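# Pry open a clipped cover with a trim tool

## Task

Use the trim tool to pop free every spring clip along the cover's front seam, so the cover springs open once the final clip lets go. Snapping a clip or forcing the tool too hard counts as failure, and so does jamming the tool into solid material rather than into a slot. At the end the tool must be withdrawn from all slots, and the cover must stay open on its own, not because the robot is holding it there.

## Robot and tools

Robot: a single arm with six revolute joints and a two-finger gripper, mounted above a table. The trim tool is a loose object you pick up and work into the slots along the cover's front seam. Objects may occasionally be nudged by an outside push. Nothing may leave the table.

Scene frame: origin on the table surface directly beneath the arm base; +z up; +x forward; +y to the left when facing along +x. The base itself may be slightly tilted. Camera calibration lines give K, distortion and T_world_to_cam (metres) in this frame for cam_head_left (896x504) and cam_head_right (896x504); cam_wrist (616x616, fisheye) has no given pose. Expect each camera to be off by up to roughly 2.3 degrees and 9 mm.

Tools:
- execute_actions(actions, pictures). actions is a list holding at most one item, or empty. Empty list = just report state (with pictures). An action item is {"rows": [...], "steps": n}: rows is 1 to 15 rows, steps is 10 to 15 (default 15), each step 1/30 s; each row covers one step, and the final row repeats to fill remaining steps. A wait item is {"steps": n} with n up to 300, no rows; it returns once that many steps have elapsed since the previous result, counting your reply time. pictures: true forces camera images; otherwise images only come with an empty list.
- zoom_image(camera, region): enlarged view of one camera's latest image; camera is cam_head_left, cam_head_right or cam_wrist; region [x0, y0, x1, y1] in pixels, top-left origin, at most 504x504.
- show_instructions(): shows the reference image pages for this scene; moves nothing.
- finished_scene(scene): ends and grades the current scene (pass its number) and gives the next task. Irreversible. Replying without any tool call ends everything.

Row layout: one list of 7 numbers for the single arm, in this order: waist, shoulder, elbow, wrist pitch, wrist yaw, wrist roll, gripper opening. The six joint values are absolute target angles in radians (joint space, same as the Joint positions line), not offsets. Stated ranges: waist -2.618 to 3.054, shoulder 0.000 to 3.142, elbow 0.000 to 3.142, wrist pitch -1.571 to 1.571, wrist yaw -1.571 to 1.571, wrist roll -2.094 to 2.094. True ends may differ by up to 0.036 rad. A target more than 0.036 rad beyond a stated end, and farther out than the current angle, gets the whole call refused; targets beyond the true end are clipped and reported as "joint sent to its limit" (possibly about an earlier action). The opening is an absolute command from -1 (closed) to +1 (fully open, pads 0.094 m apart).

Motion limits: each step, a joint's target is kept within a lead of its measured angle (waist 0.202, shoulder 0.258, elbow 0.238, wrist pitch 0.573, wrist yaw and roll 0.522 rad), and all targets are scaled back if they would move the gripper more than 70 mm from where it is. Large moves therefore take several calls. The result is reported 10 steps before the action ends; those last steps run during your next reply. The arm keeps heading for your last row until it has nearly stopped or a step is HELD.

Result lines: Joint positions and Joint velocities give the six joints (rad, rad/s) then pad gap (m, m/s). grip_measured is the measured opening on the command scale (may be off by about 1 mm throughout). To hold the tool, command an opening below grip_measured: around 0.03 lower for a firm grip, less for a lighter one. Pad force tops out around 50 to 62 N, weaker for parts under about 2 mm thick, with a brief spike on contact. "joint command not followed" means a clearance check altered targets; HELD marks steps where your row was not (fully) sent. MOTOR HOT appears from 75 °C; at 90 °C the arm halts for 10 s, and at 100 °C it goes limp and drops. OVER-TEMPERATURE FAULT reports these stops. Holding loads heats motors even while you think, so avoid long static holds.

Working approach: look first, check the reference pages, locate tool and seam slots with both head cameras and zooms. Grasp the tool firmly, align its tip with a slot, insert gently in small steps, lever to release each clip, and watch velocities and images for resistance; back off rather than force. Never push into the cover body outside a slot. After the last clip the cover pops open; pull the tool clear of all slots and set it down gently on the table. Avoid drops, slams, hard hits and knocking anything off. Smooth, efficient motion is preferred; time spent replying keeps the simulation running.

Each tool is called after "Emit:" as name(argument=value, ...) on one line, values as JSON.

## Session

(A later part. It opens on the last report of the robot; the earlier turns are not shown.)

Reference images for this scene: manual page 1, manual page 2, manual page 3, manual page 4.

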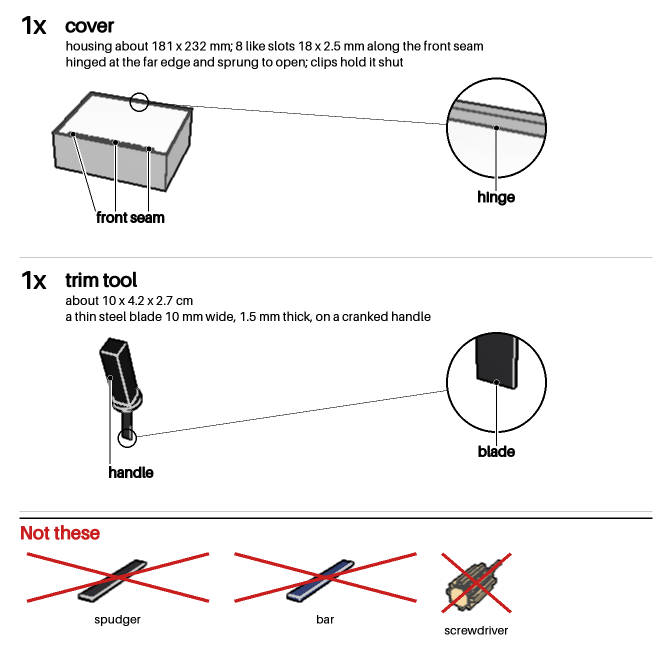

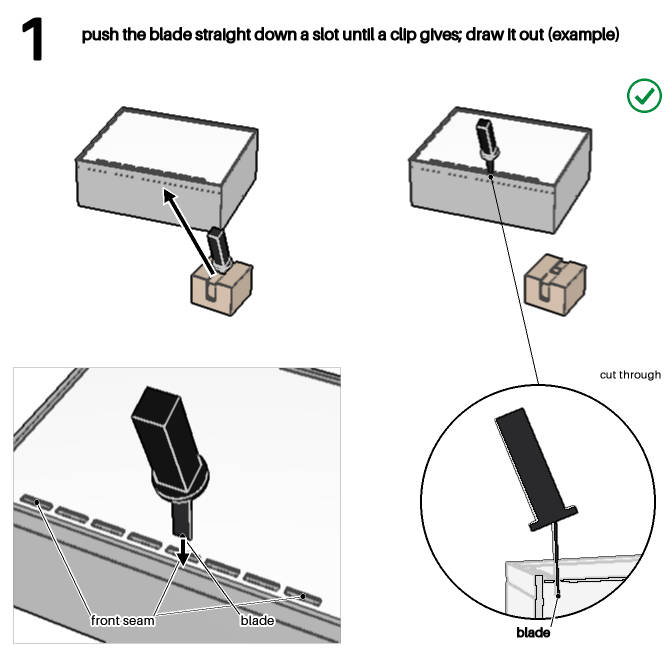

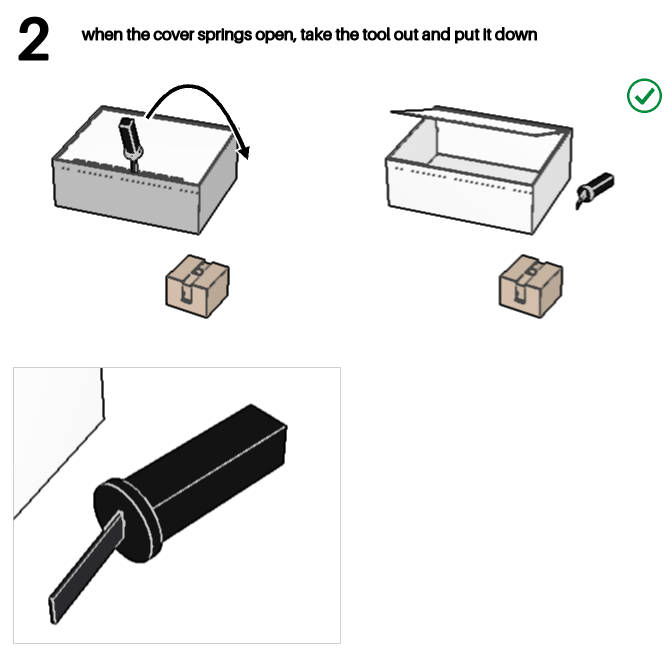

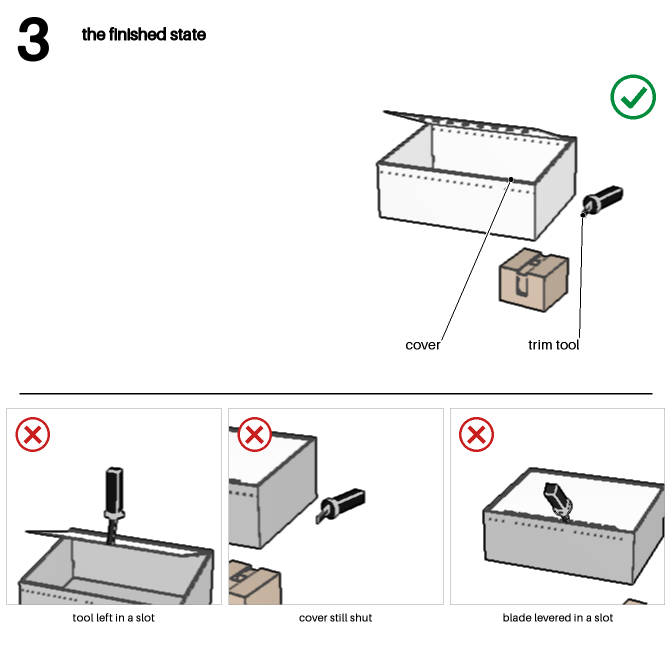

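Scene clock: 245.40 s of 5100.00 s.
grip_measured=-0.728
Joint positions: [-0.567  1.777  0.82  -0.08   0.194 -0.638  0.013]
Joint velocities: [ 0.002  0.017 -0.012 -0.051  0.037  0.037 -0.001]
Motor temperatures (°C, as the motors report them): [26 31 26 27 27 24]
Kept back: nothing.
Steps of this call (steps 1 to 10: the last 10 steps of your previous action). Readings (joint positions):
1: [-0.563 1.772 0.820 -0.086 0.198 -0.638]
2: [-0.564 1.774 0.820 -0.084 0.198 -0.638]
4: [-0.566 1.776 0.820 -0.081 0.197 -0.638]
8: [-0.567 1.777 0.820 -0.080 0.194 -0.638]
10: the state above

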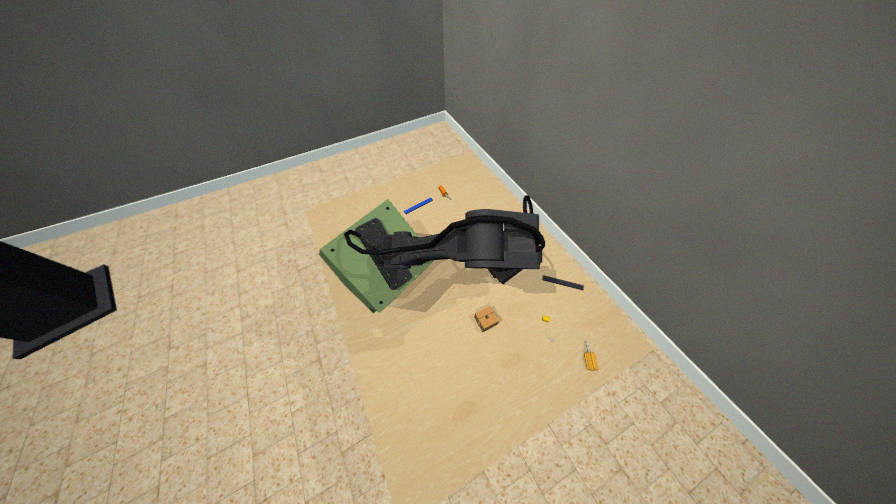

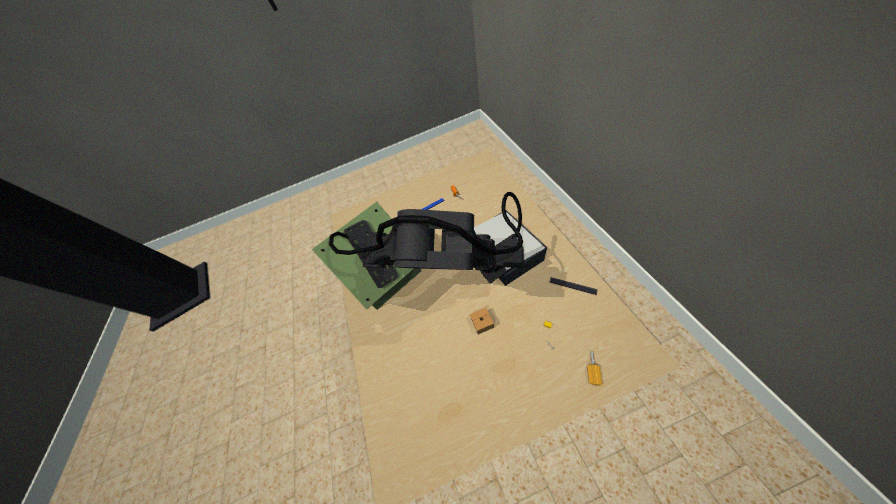

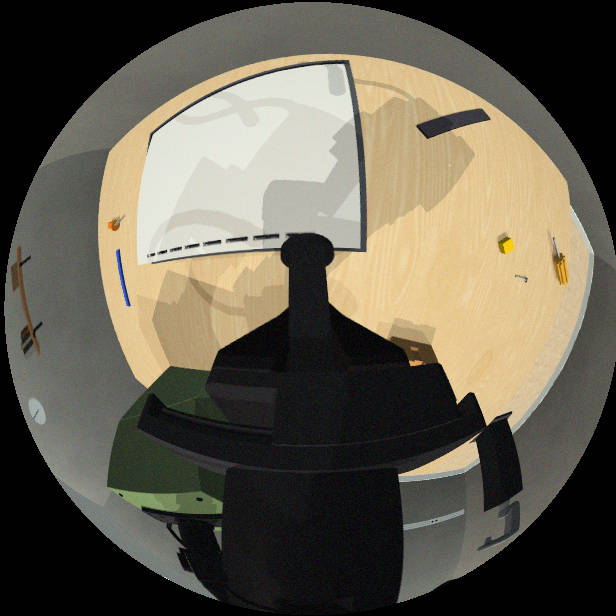

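Emit:
execute_actions(actions=[{"rows": [[-0.565,1.762,0.835,-0.095,0.2,-0.64,-0.77],[-0.563,1.757,0.835,-0.10,0.2,-0.64,-0.77],[-0.561,1.752,0.835,-0.105,0.2,-0.64,-0.77],[-0.559,1.747,0.835,-0.11,0.2,-0.64,-0.77],[-0.557,1.742,0.835,-0.115,0.2,-0.64,-0.77],[-0.555,1.737,0.835,-0.12,0.2,-0.64,-0.77],[-0.553,1.732,0.835,-0.125,0.2,-0.64,-0.77],[-0.551,1.727,0.835,-0.13,0.2,-0.64,-0.77],[-0.549,1.722,0.835,-0.135,0.2,-0.64,-0.77],[-0.547,1.717,0.835,-0.14,0.2,-0.64,-0.77],[-0.545,1.712,0.835,-0.145,0.2,-0.64,-0.77],[-0.543,1.707,0.835,-0.15,0.2,-0.64,-0.77],[-0.541,1.702,0.835,-0.155,0.2,-0.64,-0.77],[-0.539,1.697,0.835,-0.16,0.2,-0.64,-0.77],[-0.537,1.692,0.835,-0.165,0.2,-0.64,-0.77]], "steps": 15}])

Emit:
execute_actions(actions=[])

Scene clock: 247.27 s of 5100.00 s.
grip_measured=-0.728
Joint positions: [-0.567  1.772  0.82  -0.083  0.19  -0.638  0.013]
Joint velocities: [ 0.017 -0.11  -0.017 -0.11  -0.066 -0.007  0.   ]
Motor temperatures (°C, as the motors report them): [26 31 26 27 27 24]
Steps of this call (steps 1 to 15: the robot went on to your last target; steps 16 to 51: nothing new was sent; steps 52 to 56: the first 5 steps of this action). Readings (joint positions):
52: [-0.567 1.777 0.820 -0.080 0.193 -0.638]
53: [-0.567 1.777 0.820 -0.080 0.192 -0.638]
55: [-0.567 1.775 0.820 -0.080 0.191 -0.638]
56: the state above

Scene clock: 247.60 s of 5100.00 s.
grip_measured=-0.728
Joint positions: [-0.548  1.721  0.82  -0.131  0.186 -0.638  0.013]
Joint velocities: [ 0.051 -0.139 -0.022 -0.11  -0.051  0.066 -0.   ]
Motor temperatures (°C, as the motors report them): [26 31 26 27 27 24]
Kept back: nothing.
Steps of this call (steps 1 to 10: the last 10 steps of your previous action). Readings (joint positions):
1: [-0.566 1.768 0.820 -0.088 0.188 -0.638]
2: [-0.564 1.762 0.820 -0.092 0.187 -0.638]
4: [-0.560 1.751 0.820 -0.103 0.186 -0.638]
8: [-0.552 1.731 0.820 -0.123 0.186 -0.638]
10: the state above

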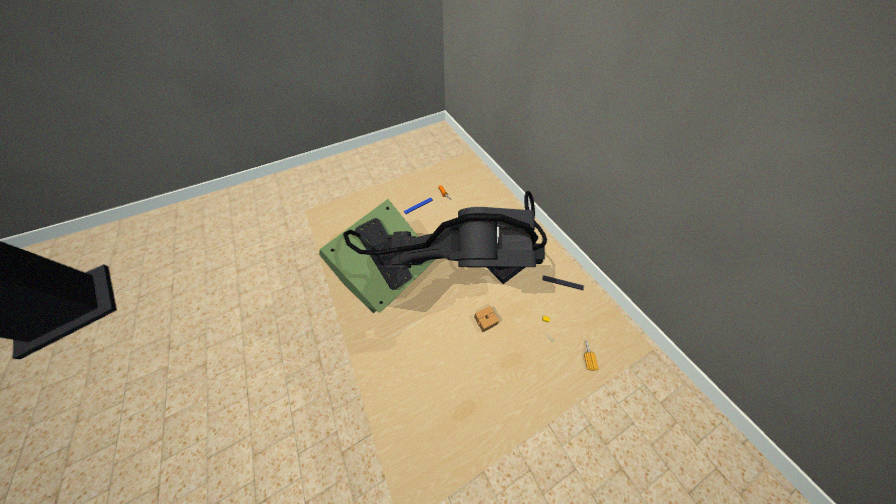

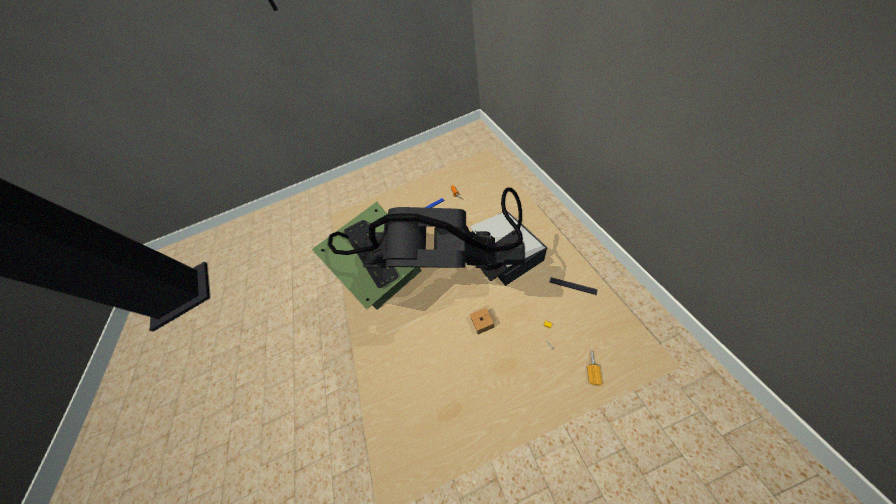

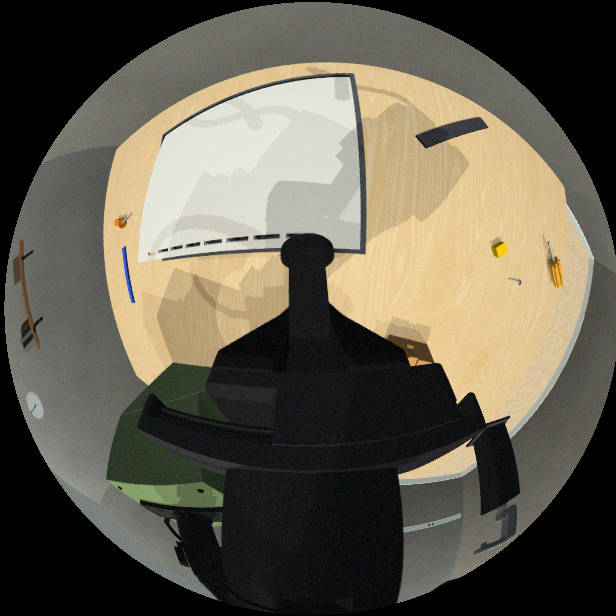

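Emit:
execute_actions(actions=[{"rows": [[-0.535,1.687,0.835,-0.17,0.2,-0.64,-0.77],[-0.533,1.682,0.835,-0.175,0.2,-0.64,-0.77],[-0.531,1.677,0.835,-0.18,0.2,-0.64,-0.77],[-0.529,1.672,0.835,-0.185,0.2,-0.64,-0.77],[-0.527,1.667,0.835,-0.19,0.2,-0.64,-0.77],[-0.525,1.662,0.835,-0.195,0.2,-0.64,-0.77],[-0.523,1.657,0.835,-0.2,0.2,-0.64,-0.77],[-0.521,1.652,0.835,-0.205,0.2,-0.64,-0.77],[-0.519,1.647,0.835,-0.21,0.2,-0.64,-0.77],[-0.517,1.642,0.835,-0.215,0.2,-0.64,-0.77],[-0.515,1.637,0.835,-0.22,0.2,-0.64,-0.77],[-0.513,1.632,0.835,-0.225,0.2,-0.64,-0.77],[-0.511,1.627,0.835,-0.23,0.2,-0.64,-0.77],[-0.509,1.622,0.835,-0.235,0.2,-0.64,-0.77],[-0.507,1.617,0.835,-0.24,0.2,-0.64,-0.77]], "steps": 15}])

Emit:
execute_actions(actions=[{"rows": [[-0.505,1.612,0.835,-0.245,0.2,-0.64,-0.77],[-0.503,1.607,0.835,-0.25,0.2,-0.64,-0.77],[-0.501,1.602,0.835,-0.255,0.2,-0.64,-0.77],[-0.499,1.597,0.835,-0.26,0.2,-0.64,-0.77],[-0.497,1.592,0.835,-0.265,0.2,-0.64,-0.77],[-0.495,1.587,0.835,-0.27,0.2,-0.64,-0.77],[-0.493,1.582,0.835,-0.275,0.2,-0.64,-0.77],[-0.491,1.577,0.835,-0.28,0.2,-0.64,-0.77],[-0.489,1.572,0.835,-0.285,0.2,-0.64,-0.77],[-0.487,1.567,0.835,-0.29,0.2,-0.64,-0.77]], "steps": 10}])

Emit:
execute_actions(actions=[])

Scene clock: 248.87 s of 5100.00 s.
grip_measured=-0.728
Joint positions: [-0.542  1.699  0.82  -0.154  0.186 -0.638  0.013]
Joint velocities: [ 0.042 -0.159  0.012 -0.183  0.037  0.022 -0.   ]
Motor temperatures (°C, as the motors report them): [26 31 26 27 27 24]
Steps of this call (steps 1 to 30: the robot went on to your last target; steps 31 to 33: nothing new was sent; steps 34 to 38: the first 5 steps of this action). Readings (joint positions):
34: [-0.544 1.711 0.820 -0.142 0.186 -0.638]
35: [-0.544 1.711 0.820 -0.142 0.186 -0.638]
37: [-0.544 1.704 0.820 -0.150 0.186 -0.638]
38: the state above

Scene clock: 249.20 s of 5100.00 s.
grip_measured=-0.728
Joint positions: [-0.526  1.646  0.82  -0.204  0.186 -0.638  0.013]
Joint velocities: [ 0.022 -0.154  0.012 -0.125  0.066 -0.051  0.   ]
Motor temperatures (°C, as the motors report them): [26 31 26 27 27 24]
Kept back: the last 10 steps of this action.
Steps of this call (steps 1 to 10: the last 10 steps of your previous action). Readings (joint positions):
1: [-0.540 1.693 0.820 -0.159 0.186 -0.638]
2: [-0.538 1.688 0.820 -0.164 0.186 -0.638]
4: [-0.534 1.677 0.820 -0.175 0.186 -0.638]
8: [-0.529 1.656 0.820 -0.194 0.186 -0.638]
10: the state above

Scene clock: 249.53 s of 5100.00 s.
grip_measured=-0.728
Joint positions: [-0.509  1.595  0.82  -0.252  0.195 -0.638  0.013]
Joint velocities: [ 0.046 -0.129 -0.017 -0.183 -0.037  0.037  0.   ]
Motor temperatures (°C, as the motors report them): [26 31 26 27 27 24]
Kept back: nothing.
Steps of this call (steps 1 to 10: the last 10 steps of your previous action). Readings (joint positions):
1: [-0.524 1.641 0.820 -0.209 0.187 -0.638]
2: [-0.522 1.636 0.820 -0.214 0.188 -0.638]
4: [-0.519 1.626 0.820 -0.223 0.190 -0.638]
8: [-0.512 1.605 0.820 -0.243 0.194 -0.638]
10: the state above

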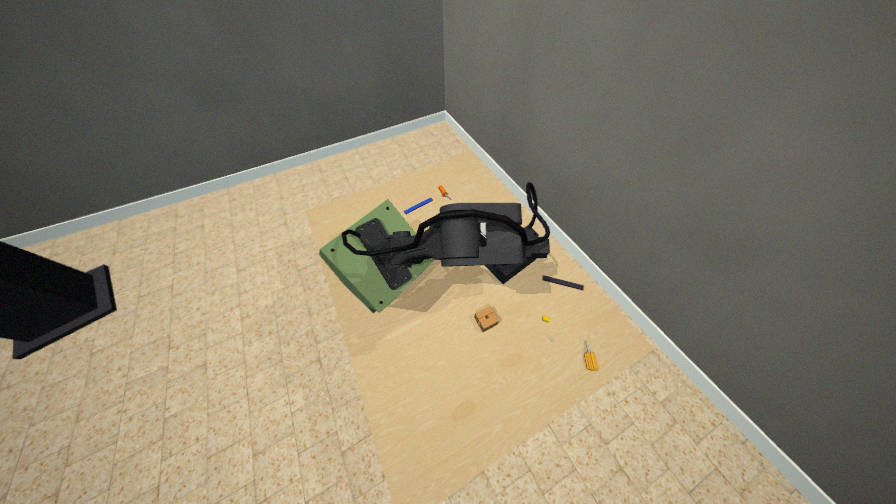

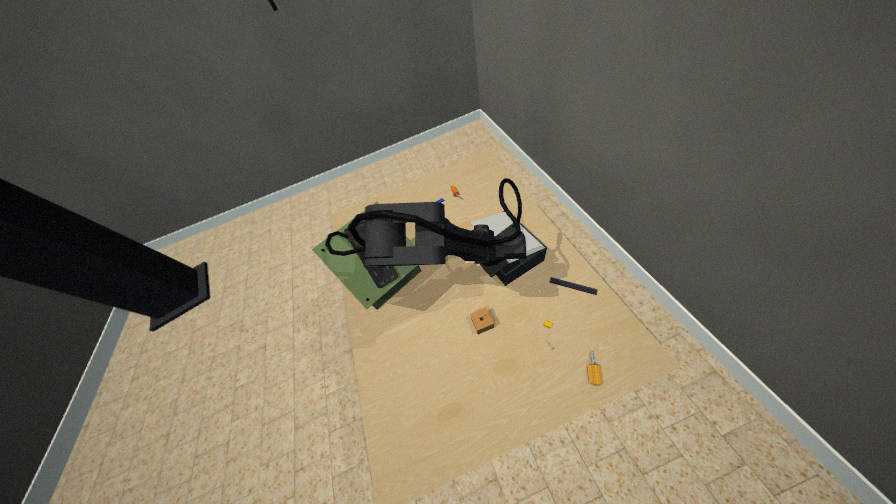

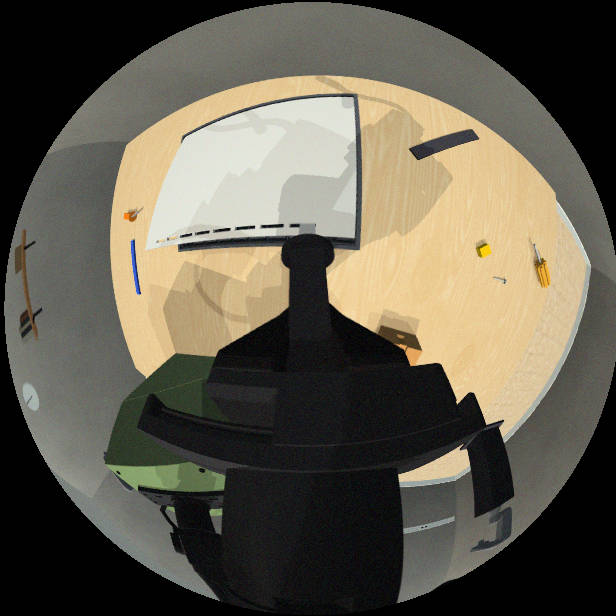

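Emit:
execute_actions(actions=[{"rows": [[-0.492,1.575,0.835,-0.275,0.2,-0.64,-0.77],[-0.49,1.569,0.835,-0.281,0.2,-0.64,-0.77],[-0.488,1.563,0.835,-0.287,0.2,-0.64,-0.77],[-0.486,1.557,0.835,-0.293,0.2,-0.64,-0.77],[-0.484,1.551,0.835,-0.299,0.2,-0.64,-0.77],[-0.482,1.545,0.835,-0.305,0.2,-0.64,-0.77],[-0.48,1.539,0.835,-0.311,0.2,-0.64,-0.77],[-0.478,1.533,0.835,-0.317,0.2,-0.64,-0.77],[-0.476,1.527,0.835,-0.323,0.2,-0.64,-0.77],[-0.474,1.521,0.835,-0.329,0.2,-0.64,-0.77],[-0.472,1.515,0.835,-0.335,0.2,-0.64,-0.77],[-0.47,1.509,0.835,-0.341,0.2,-0.64,-0.77]], "steps": 15}])

Emit:
execute_actions(actions=[])

Emit:
zoom_image(camera="cam_wrist", region=[230,170,390,290])

Scene clock: 250.47 s of 5100.00 s.
grip_measured=-0.728
Joint positions: [-0.505  1.584  0.82  -0.273  0.197 -0.638  0.013]
Joint velocities: [-0.007 -0.076 -0.007  0.007  0.037  0.007 -0.   ]
Motor temperatures (°C, as the motors report them): [26 31 26 27 27 24]
Steps of this call (steps 1 to 23: the robot went on to your last target; steps 24 to 28: the first 5 steps of this action). Readings (joint positions):
24: [-0.505 1.585 0.820 -0.271 0.197 -0.638]
25: [-0.505 1.585 0.820 -0.271 0.197 -0.638]
27: [-0.505 1.585 0.820 -0.272 0.197 -0.638]
28: the state above

Scene clock: 250.80 s of 5100.00 s.
grip_measured=-0.728
Joint positions: [-0.487  1.526  0.82  -0.31   0.197 -0.638  0.013]
Joint velocities: [ 0.012 -0.042  0.007 -0.11  -0.037 -0.022  0.001]
Motor temperatures (°C, as the motors report them): [26 31 26 27 27 24]
Kept back: nothing.
Steps of this call (steps 1 to 10: the last 10 steps of your previous action). Readings (joint positions):
1: [-0.504 1.580 0.820 -0.277 0.197 -0.638]
2: [-0.503 1.574 0.820 -0.281 0.197 -0.638]
4: [-0.499 1.560 0.820 -0.289 0.197 -0.638]
8: [-0.489 1.532 0.820 -0.305 0.197 -0.638]
10: the state above

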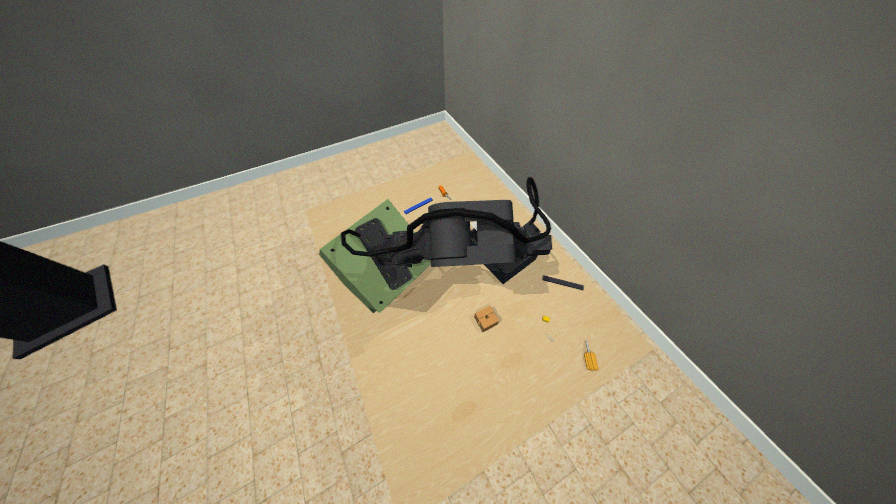

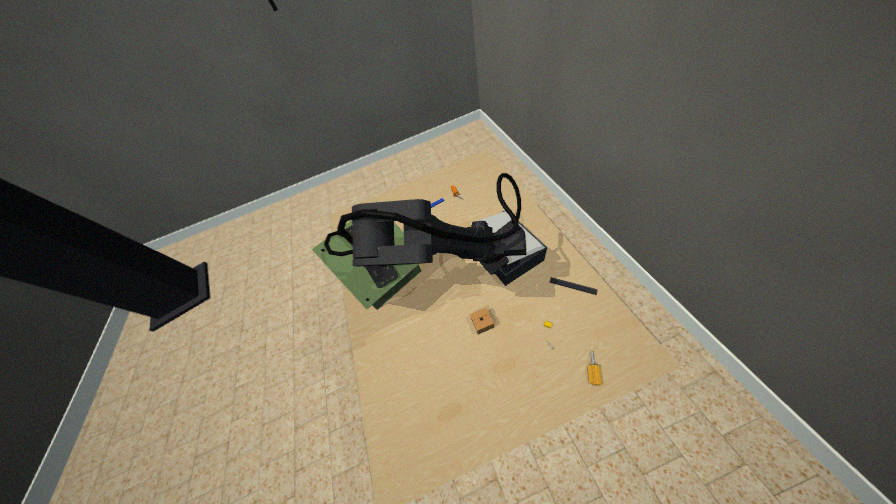

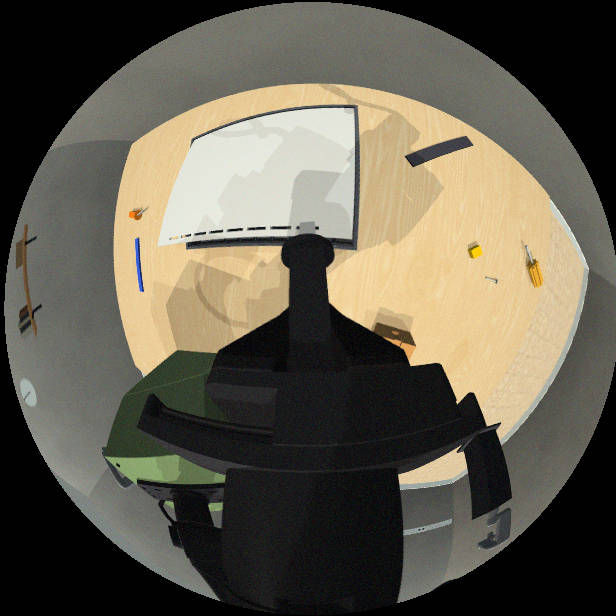

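Region (230, 170, 390, 290) of cam_wrist's 616x616 image, scaled by 3.150, with more detail than that image has; it fills the top 378 rows of this view, and the rest is white.

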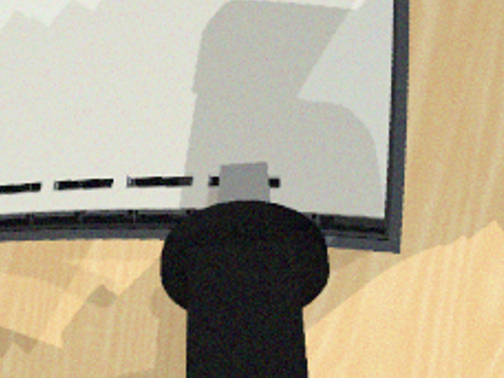

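Emit:
execute_actions(actions=[{"rows": [[-0.5,1.5,0.85,-0.2,0.15,-0.62,-0.77],[-0.55,1.5,0.88,-0.05,0.1,-0.6,-0.77],[-0.65,1.55,0.9,0.15,0.05,-0.59,-0.77],[-0.75,1.6,0.92,0.35,0,-0.59,-0.77],[-0.85,1.7,0.92,0.55,0,-0.59,-0.77],[-0.95,1.8,0.92,0.75,0,-0.59,-0.77],[-1.05,1.9,0.92,0.95,0,-0.59,-0.77],[-1.15,2.0,0.92,1.1,0,-0.59,-0.77],[-1.2,2.1,0.92,1.2,0,-0.59,-0.77]], "steps": 15}])

Emit:
execute_actions(actions=[{"rows": [[-1.2,2.2,0.92,1.3,0,-0.59,-0.77],[-1.2,2.3,0.92,1.4,0,-0.59,-0.77]], "steps": 15}])

Emit:
execute_actions(actions=[{"steps": 20}], pictures=true)

Scene clock: 253.77 s of 5100.00 s.
grip_measured=-0.728
Joint positions: [-0.582  1.548  0.839 -0.124  0.125 -0.625  0.013]
Joint velocities: [-1.092  0.584  0.403  1.941 -0.359  0.066 -0.001]
Motor temperatures (°C, as the motors report them): [26 31 27 27 27 24]
Steps of this call (steps 1 to 30: the robot went on to your last target; steps 31 to 84: nothing new was sent; steps 85 to 89: the first 5 steps of this action). Readings (joint positions):
85: [-0.488 1.526 0.820 -0.312 0.193 -0.637]
86: [-0.496 1.526 0.820 -0.282 0.177 -0.633]
88: [-0.545 1.532 0.829 -0.185 0.141 -0.627]
89: the state above

Scene clock: 254.27 s of 5100.00 s.
grip_measured=-0.728
Joint positions: [-1.196  2.235  0.921  1.19  -0.012 -0.598  0.013]
Joint velocities: [-0.295  0.686  0.002  1.853 -0.007  0.037  0.001]
Motor temperatures (°C, as the motors report them): [26 31 27 27 27 24]
Steps of this call (steps 1 to 10: the last 10 steps of your previous action; steps 11 to 15: the first 5 steps of this action). Readings (joint positions):
11: [-1.100 2.092 0.907 0.766 0.004 -0.604]
12: [-1.133 2.131 0.910 0.892 -0.004 -0.602]
14: [-1.182 2.209 0.921 1.119 -0.012 -0.598]
15: the state above

Scene clock: 254.93 s of 5100.00 s.
grip_measured=-0.728
Joint positions: [-1.205  2.289  0.921  1.387 -0.007 -0.597  0.013]
Joint velocities: [-0.002 -0.027  0.002  0.037 -0.007 -0.037  0.001]
Motor temperatures (°C, as the motors report them): [26 31 27 27 27 24]
Kept back: nothing.
Steps of this call (steps 1 to 10: the last 10 steps of your previous action; steps 11 to 20: the robot went on to your last target). Readings (joint positions):
1: [-1.203 2.255 0.921 1.240 -0.012 -0.597]
2: [-1.205 2.269 0.921 1.273 -0.010 -0.597]
4: [-1.205 2.284 0.921 1.311 -0.009 -0.597]
8: [-1.205 2.289 0.921 1.355 -0.007 -0.597]
20: the state above

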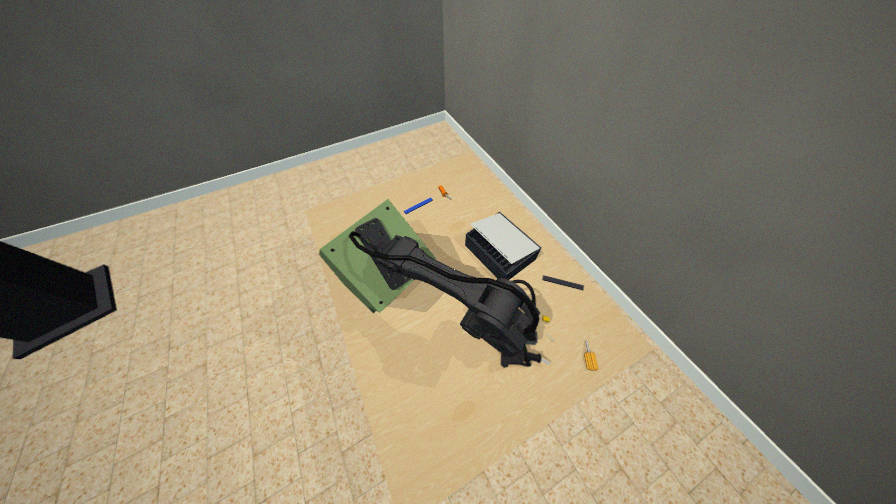

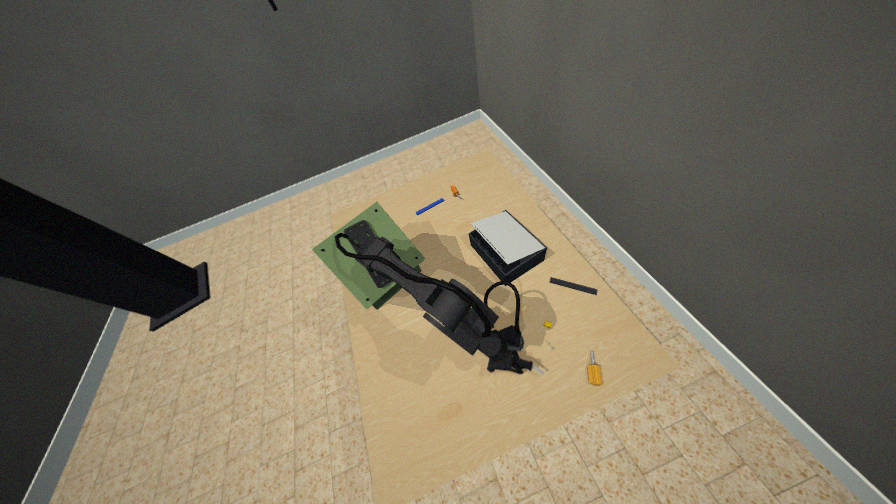

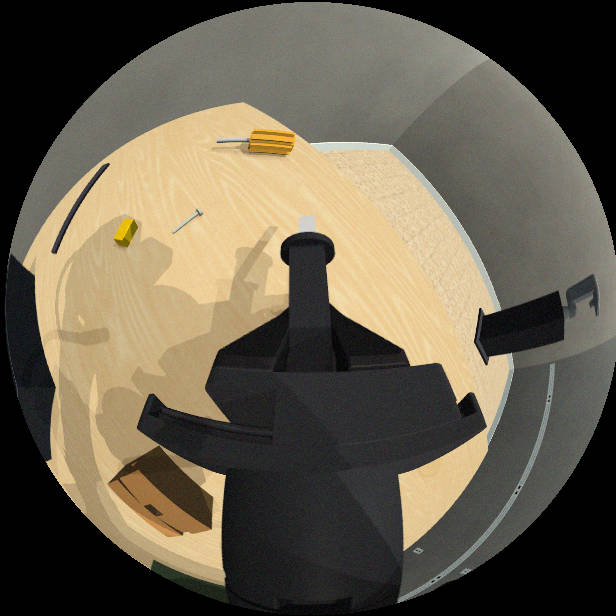

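Emit:
execute_actions(actions=[{"rows": [[-1.24,2.34,0.92,1.44,0,-0.59,-0.77],[-1.26,2.38,0.92,1.48,0,-0.59,-0.77],[-1.26,2.42,0.92,1.51,0,-0.59,-0.77],[-1.26,2.46,0.92,1.53,0,-0.59,-0.77]], "steps": 15}])

Emit:
execute_actions(actions=[{"steps": 12}], pictures=true)

Scene clock: 255.73 s of 5100.00 s.
grip_measured=-0.728
Joint positions: [-1.241  2.384  0.921  1.509 -0.011 -0.596  0.013]
Joint velocities: [-0.208  0.828 -0.017  1.531  0.066 -0.051  0.   ]
Motor temperatures (°C, as the motors report them): [26 31 27 27 27 24]
Steps of this call (steps 1 to 15: the robot went on to your last target; steps 16 to 19: nothing new was sent; steps 20 to 24: the first 5 steps of this action). Readings (joint positions):
20: [-1.207 2.293 0.921 1.396 -0.007 -0.597]
21: [-1.212 2.305 0.921 1.417 -0.007 -0.597]
23: [-1.231 2.353 0.921 1.470 -0.007 -0.597]
24: the state above

Scene clock: 256.13 s of 5100.00 s.
grip_measured=-0.728
Joint positions: [-1.247  2.423  0.921  1.587 -0.015 -0.596  0.013]
Joint velocities: [ 0.007 -0.022 -0.012  0.066 -0.066 -0.066  0.   ]
Motor temperatures (°C, as the motors report them): [26 31 27 27 27 24]
Kept back: nothing.
Steps of this call (steps 1 to 10: the last 10 steps of your previous action; steps 11 to 12: the robot went on to your last target). Readings (joint positions):
1: [-1.246 2.404 0.921 1.548 -0.015 -0.596]
2: [-1.247 2.413 0.921 1.567 -0.015 -0.596]
4: [-1.247 2.420 0.921 1.581 -0.015 -0.596]
8: [-1.247 2.423 0.921 1.586 -0.015 -0.596]
12: the state above

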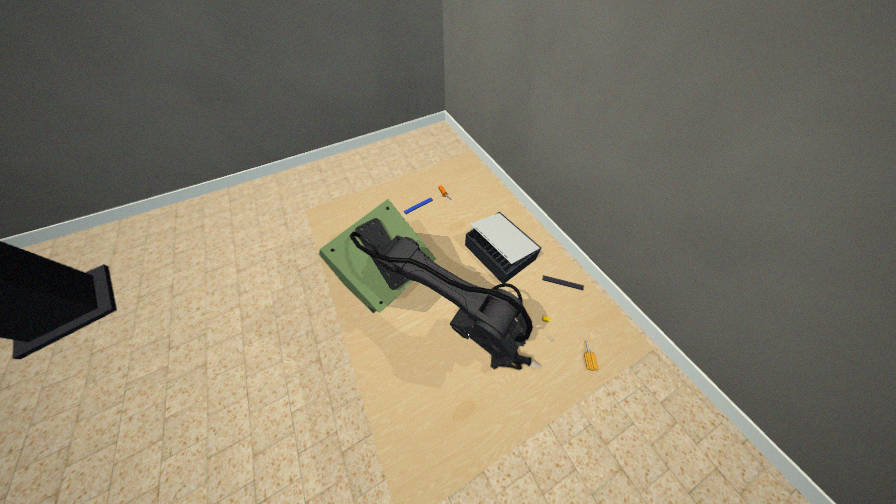

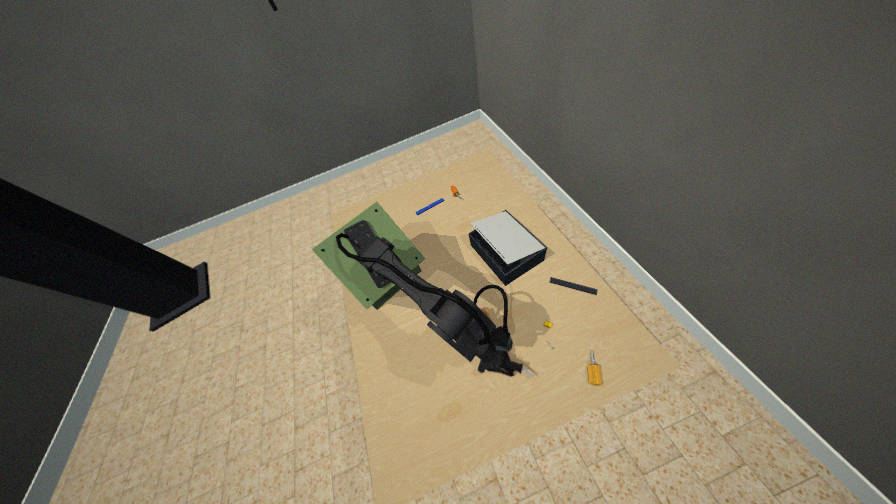

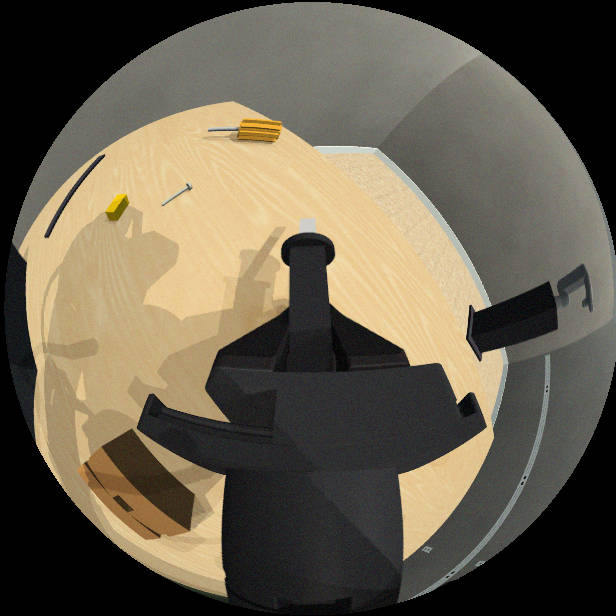

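Emit:
execute_actions(actions=[{"rows": [[-1.26,2.45,0.92,1.55,0,-0.59,-0.77],[-1.26,2.46,0.92,1.55,0,-0.59,-0.77],[-1.26,2.47,0.92,1.55,0,-0.59,-0.77],[-1.26,2.48,0.92,1.55,0,-0.59,-0.77],[-1.26,2.49,0.92,1.55,0,-0.59,-0.77],[-1.26,2.5,0.92,1.55,0,-0.59,-0.77],[-1.26,2.51,0.92,1.55,0,-0.59,-0.77],[-1.26,2.52,0.92,1.55,0,-0.59,-0.77]], "steps": 15}])

Emit:
execute_actions(actions=[{"steps": 12}], pictures=true)

Scene clock: 256.90 s of 5100.00 s.
grip_measured=-0.728
Joint positions: [-1.247  2.425  0.921  1.588 -0.015 -0.596  0.013]
Joint velocities: [-0.002 -0.007  0.002 -0.051  0.007  0.007  0.   ]
Motor temperatures (°C, as the motors report them): [26 31 26 27 27 24]
Steps of this call (steps 1 to 18: the robot went on to your last target; steps 19 to 23: the first 5 steps of this action). Readings (joint positions):
19: [-1.247 2.423 0.921 1.588 -0.015 -0.596]
20: [-1.247 2.423 0.921 1.588 -0.015 -0.596]
22: [-1.247 2.425 0.921 1.588 -0.015 -0.596]
23: the state above

Scene clock: 257.30 s of 5100.00 s.
grip_measured=-0.728
Joint positions: [-1.247  2.428  0.921  1.588 -0.015 -0.595  0.013]
Joint velocities: [-0.007 -0.017  0.002  0.007 -0.022 -0.051 -0.001]
Motor temperatures (°C, as the motors report them): [26 31 26 27 27 24]
Kept back: nothing.
Steps of this call (steps 1 to 10: the last 10 steps of your previous action; steps 11 to 12: the robot went on to your last target). Readings (joint positions):
1: [-1.247 2.426 0.921 1.588 -0.015 -0.596]
2: [-1.247 2.427 0.921 1.588 -0.015 -0.596]
4: [-1.247 2.428 0.921 1.588 -0.015 -0.595]
8: [-1.247 2.428 0.921 1.588 -0.015 -0.595]
12: the state above

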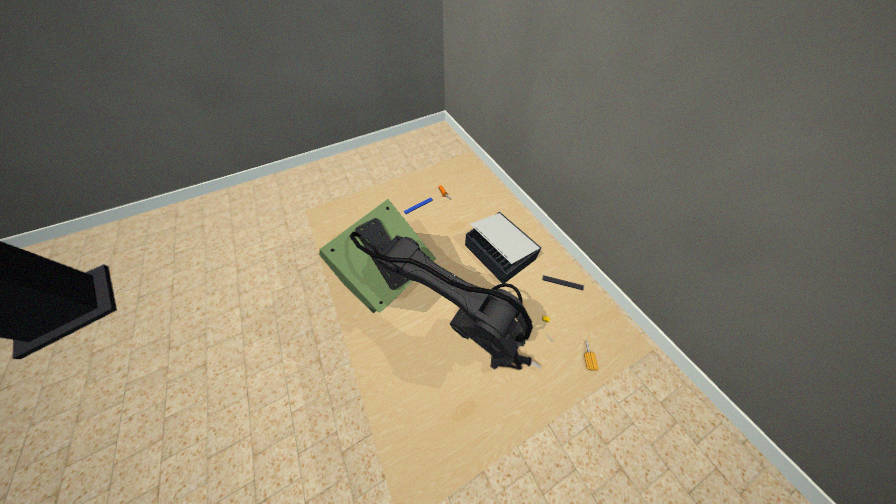

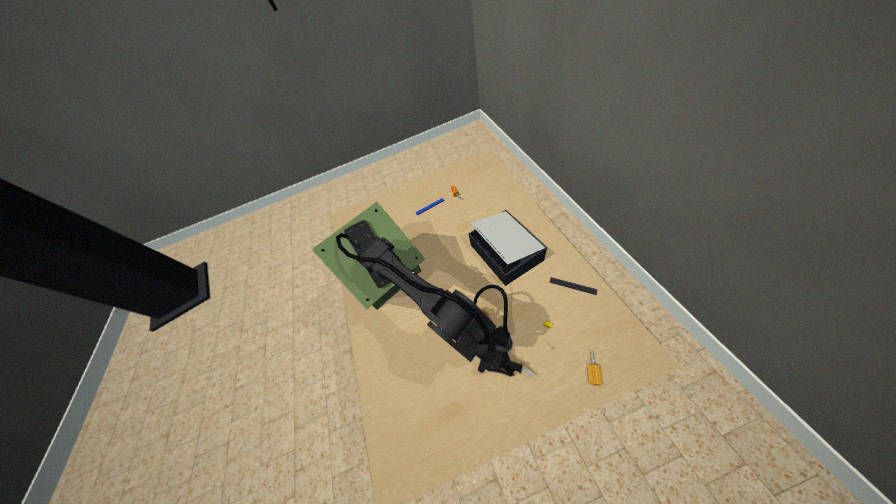

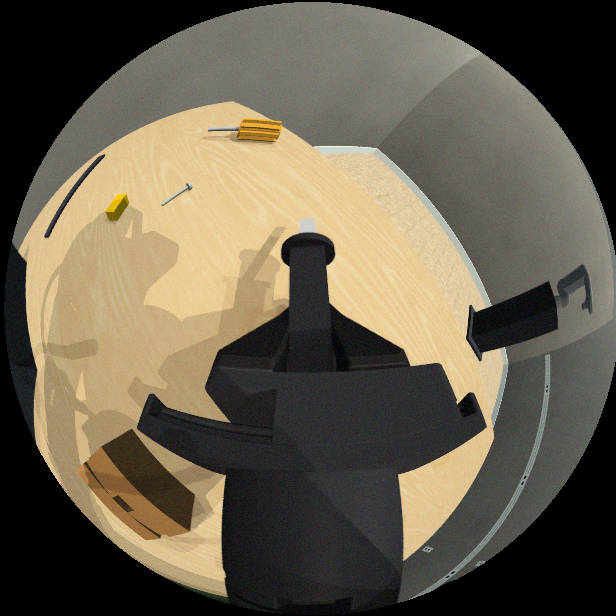

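Emit:
execute_actions(actions=[{"rows": [[-1.26,2.40,0.92,1.55,0,-0.59,-0.77]], "steps": 10}])

Emit:
execute_actions(actions=[])

Emit:
zoom_image(camera="cam_head_right", region=[440,290,580,400])

Scene clock: 257.87 s of 5100.00 s.
grip_measured=-0.728
Joint positions: [-1.247  2.428  0.921  1.588 -0.015 -0.595  0.013]
Joint velocities: [-0.007  0.007 -0.012 -0.037 -0.007  0.022 -0.   ]
Motor temperatures (°C, as the motors report them): [26 31 26 27 27 24]
Kept back: the last 10 steps of this action.
Steps of this call (steps 1 to 15: the robot went on to your last target; steps 16 to 17: nothing new was sent). Readings (joint positions):
1: [-1.247 2.428 0.921 1.588 -0.015 -0.595]
2: [-1.247 2.428 0.921 1.588 -0.015 -0.595]
4: [-1.247 2.428 0.921 1.588 -0.015 -0.595]
8: [-1.247 2.428 0.921 1.588 -0.015 -0.595]
17: the state above

Scene clock: 258.20 s of 5100.00 s.
grip_measured=-0.728
Joint positions: [-1.25   2.414  0.921  1.576 -0.009 -0.595  0.013]
Joint velocities: [ 0.007 -0.007 -0.012 -0.051 -0.022 -0.051  0.001]
Motor temperatures (°C, as the motors report them): [26 31 26 27 27 24]
Kept back: nothing.
Steps of this call (steps 1 to 10: the last 10 steps of your previous action). Readings (joint positions):
1: [-1.247 2.420 0.921 1.588 -0.015 -0.595]
2: [-1.247 2.417 0.921 1.585 -0.014 -0.595]
4: [-1.248 2.414 0.921 1.583 -0.012 -0.595]
8: [-1.250 2.414 0.921 1.577 -0.009 -0.595]
10: the state above

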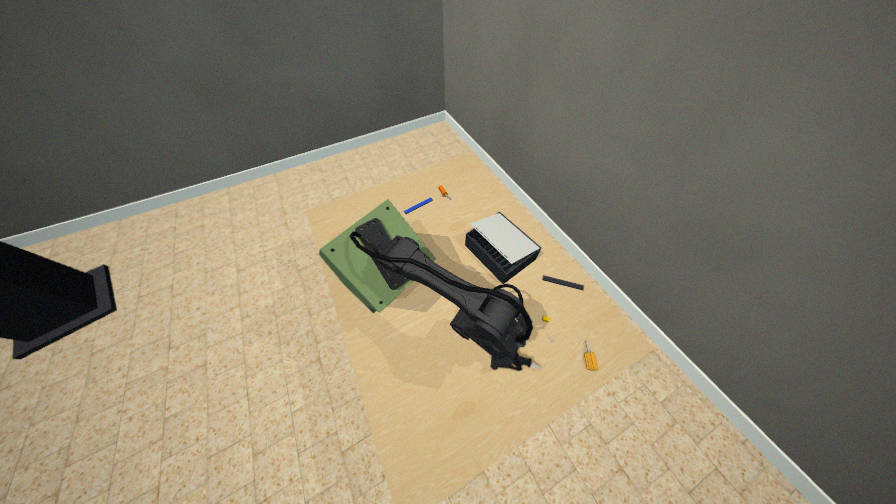

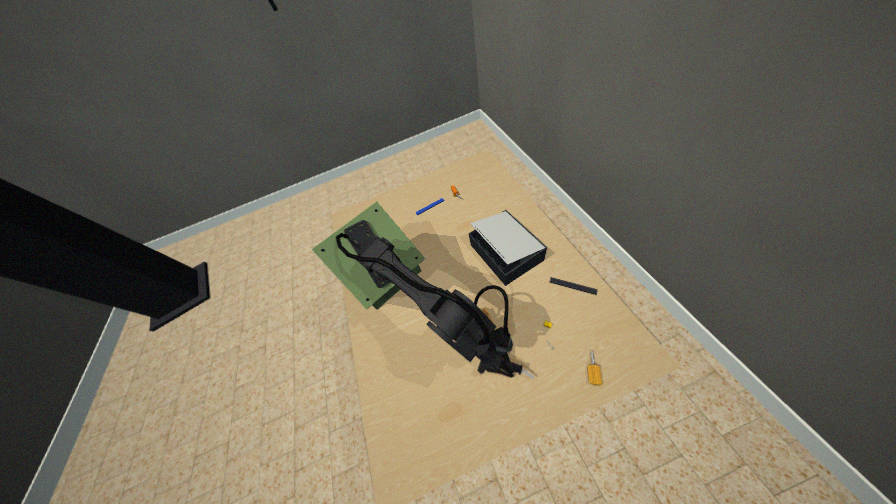

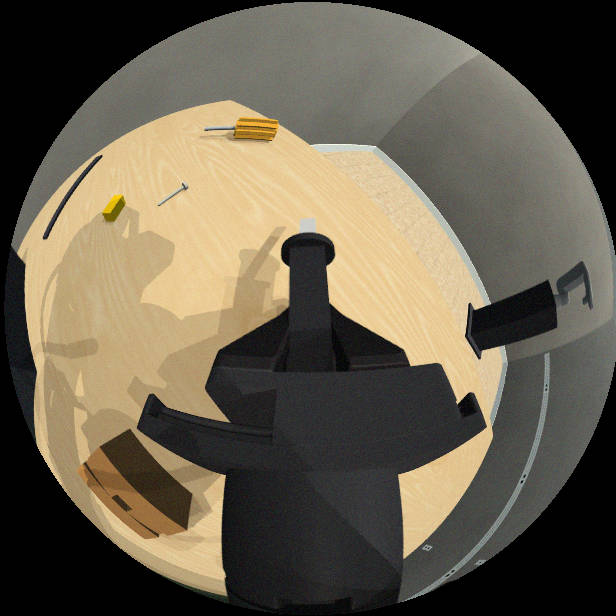

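Region (440, 290, 580, 400) of cam_head_right's 896x504 image, scaled by 3.600, with more detail than that image has; it fills the top 396 rows of this view, and the rest is white.

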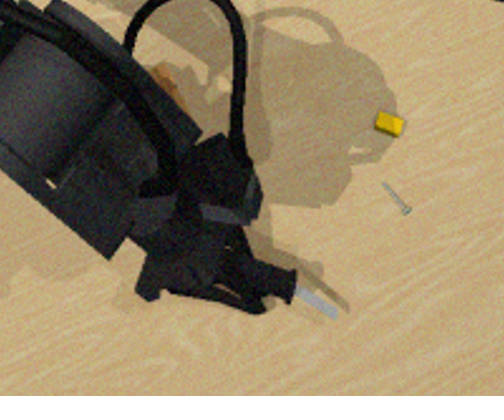

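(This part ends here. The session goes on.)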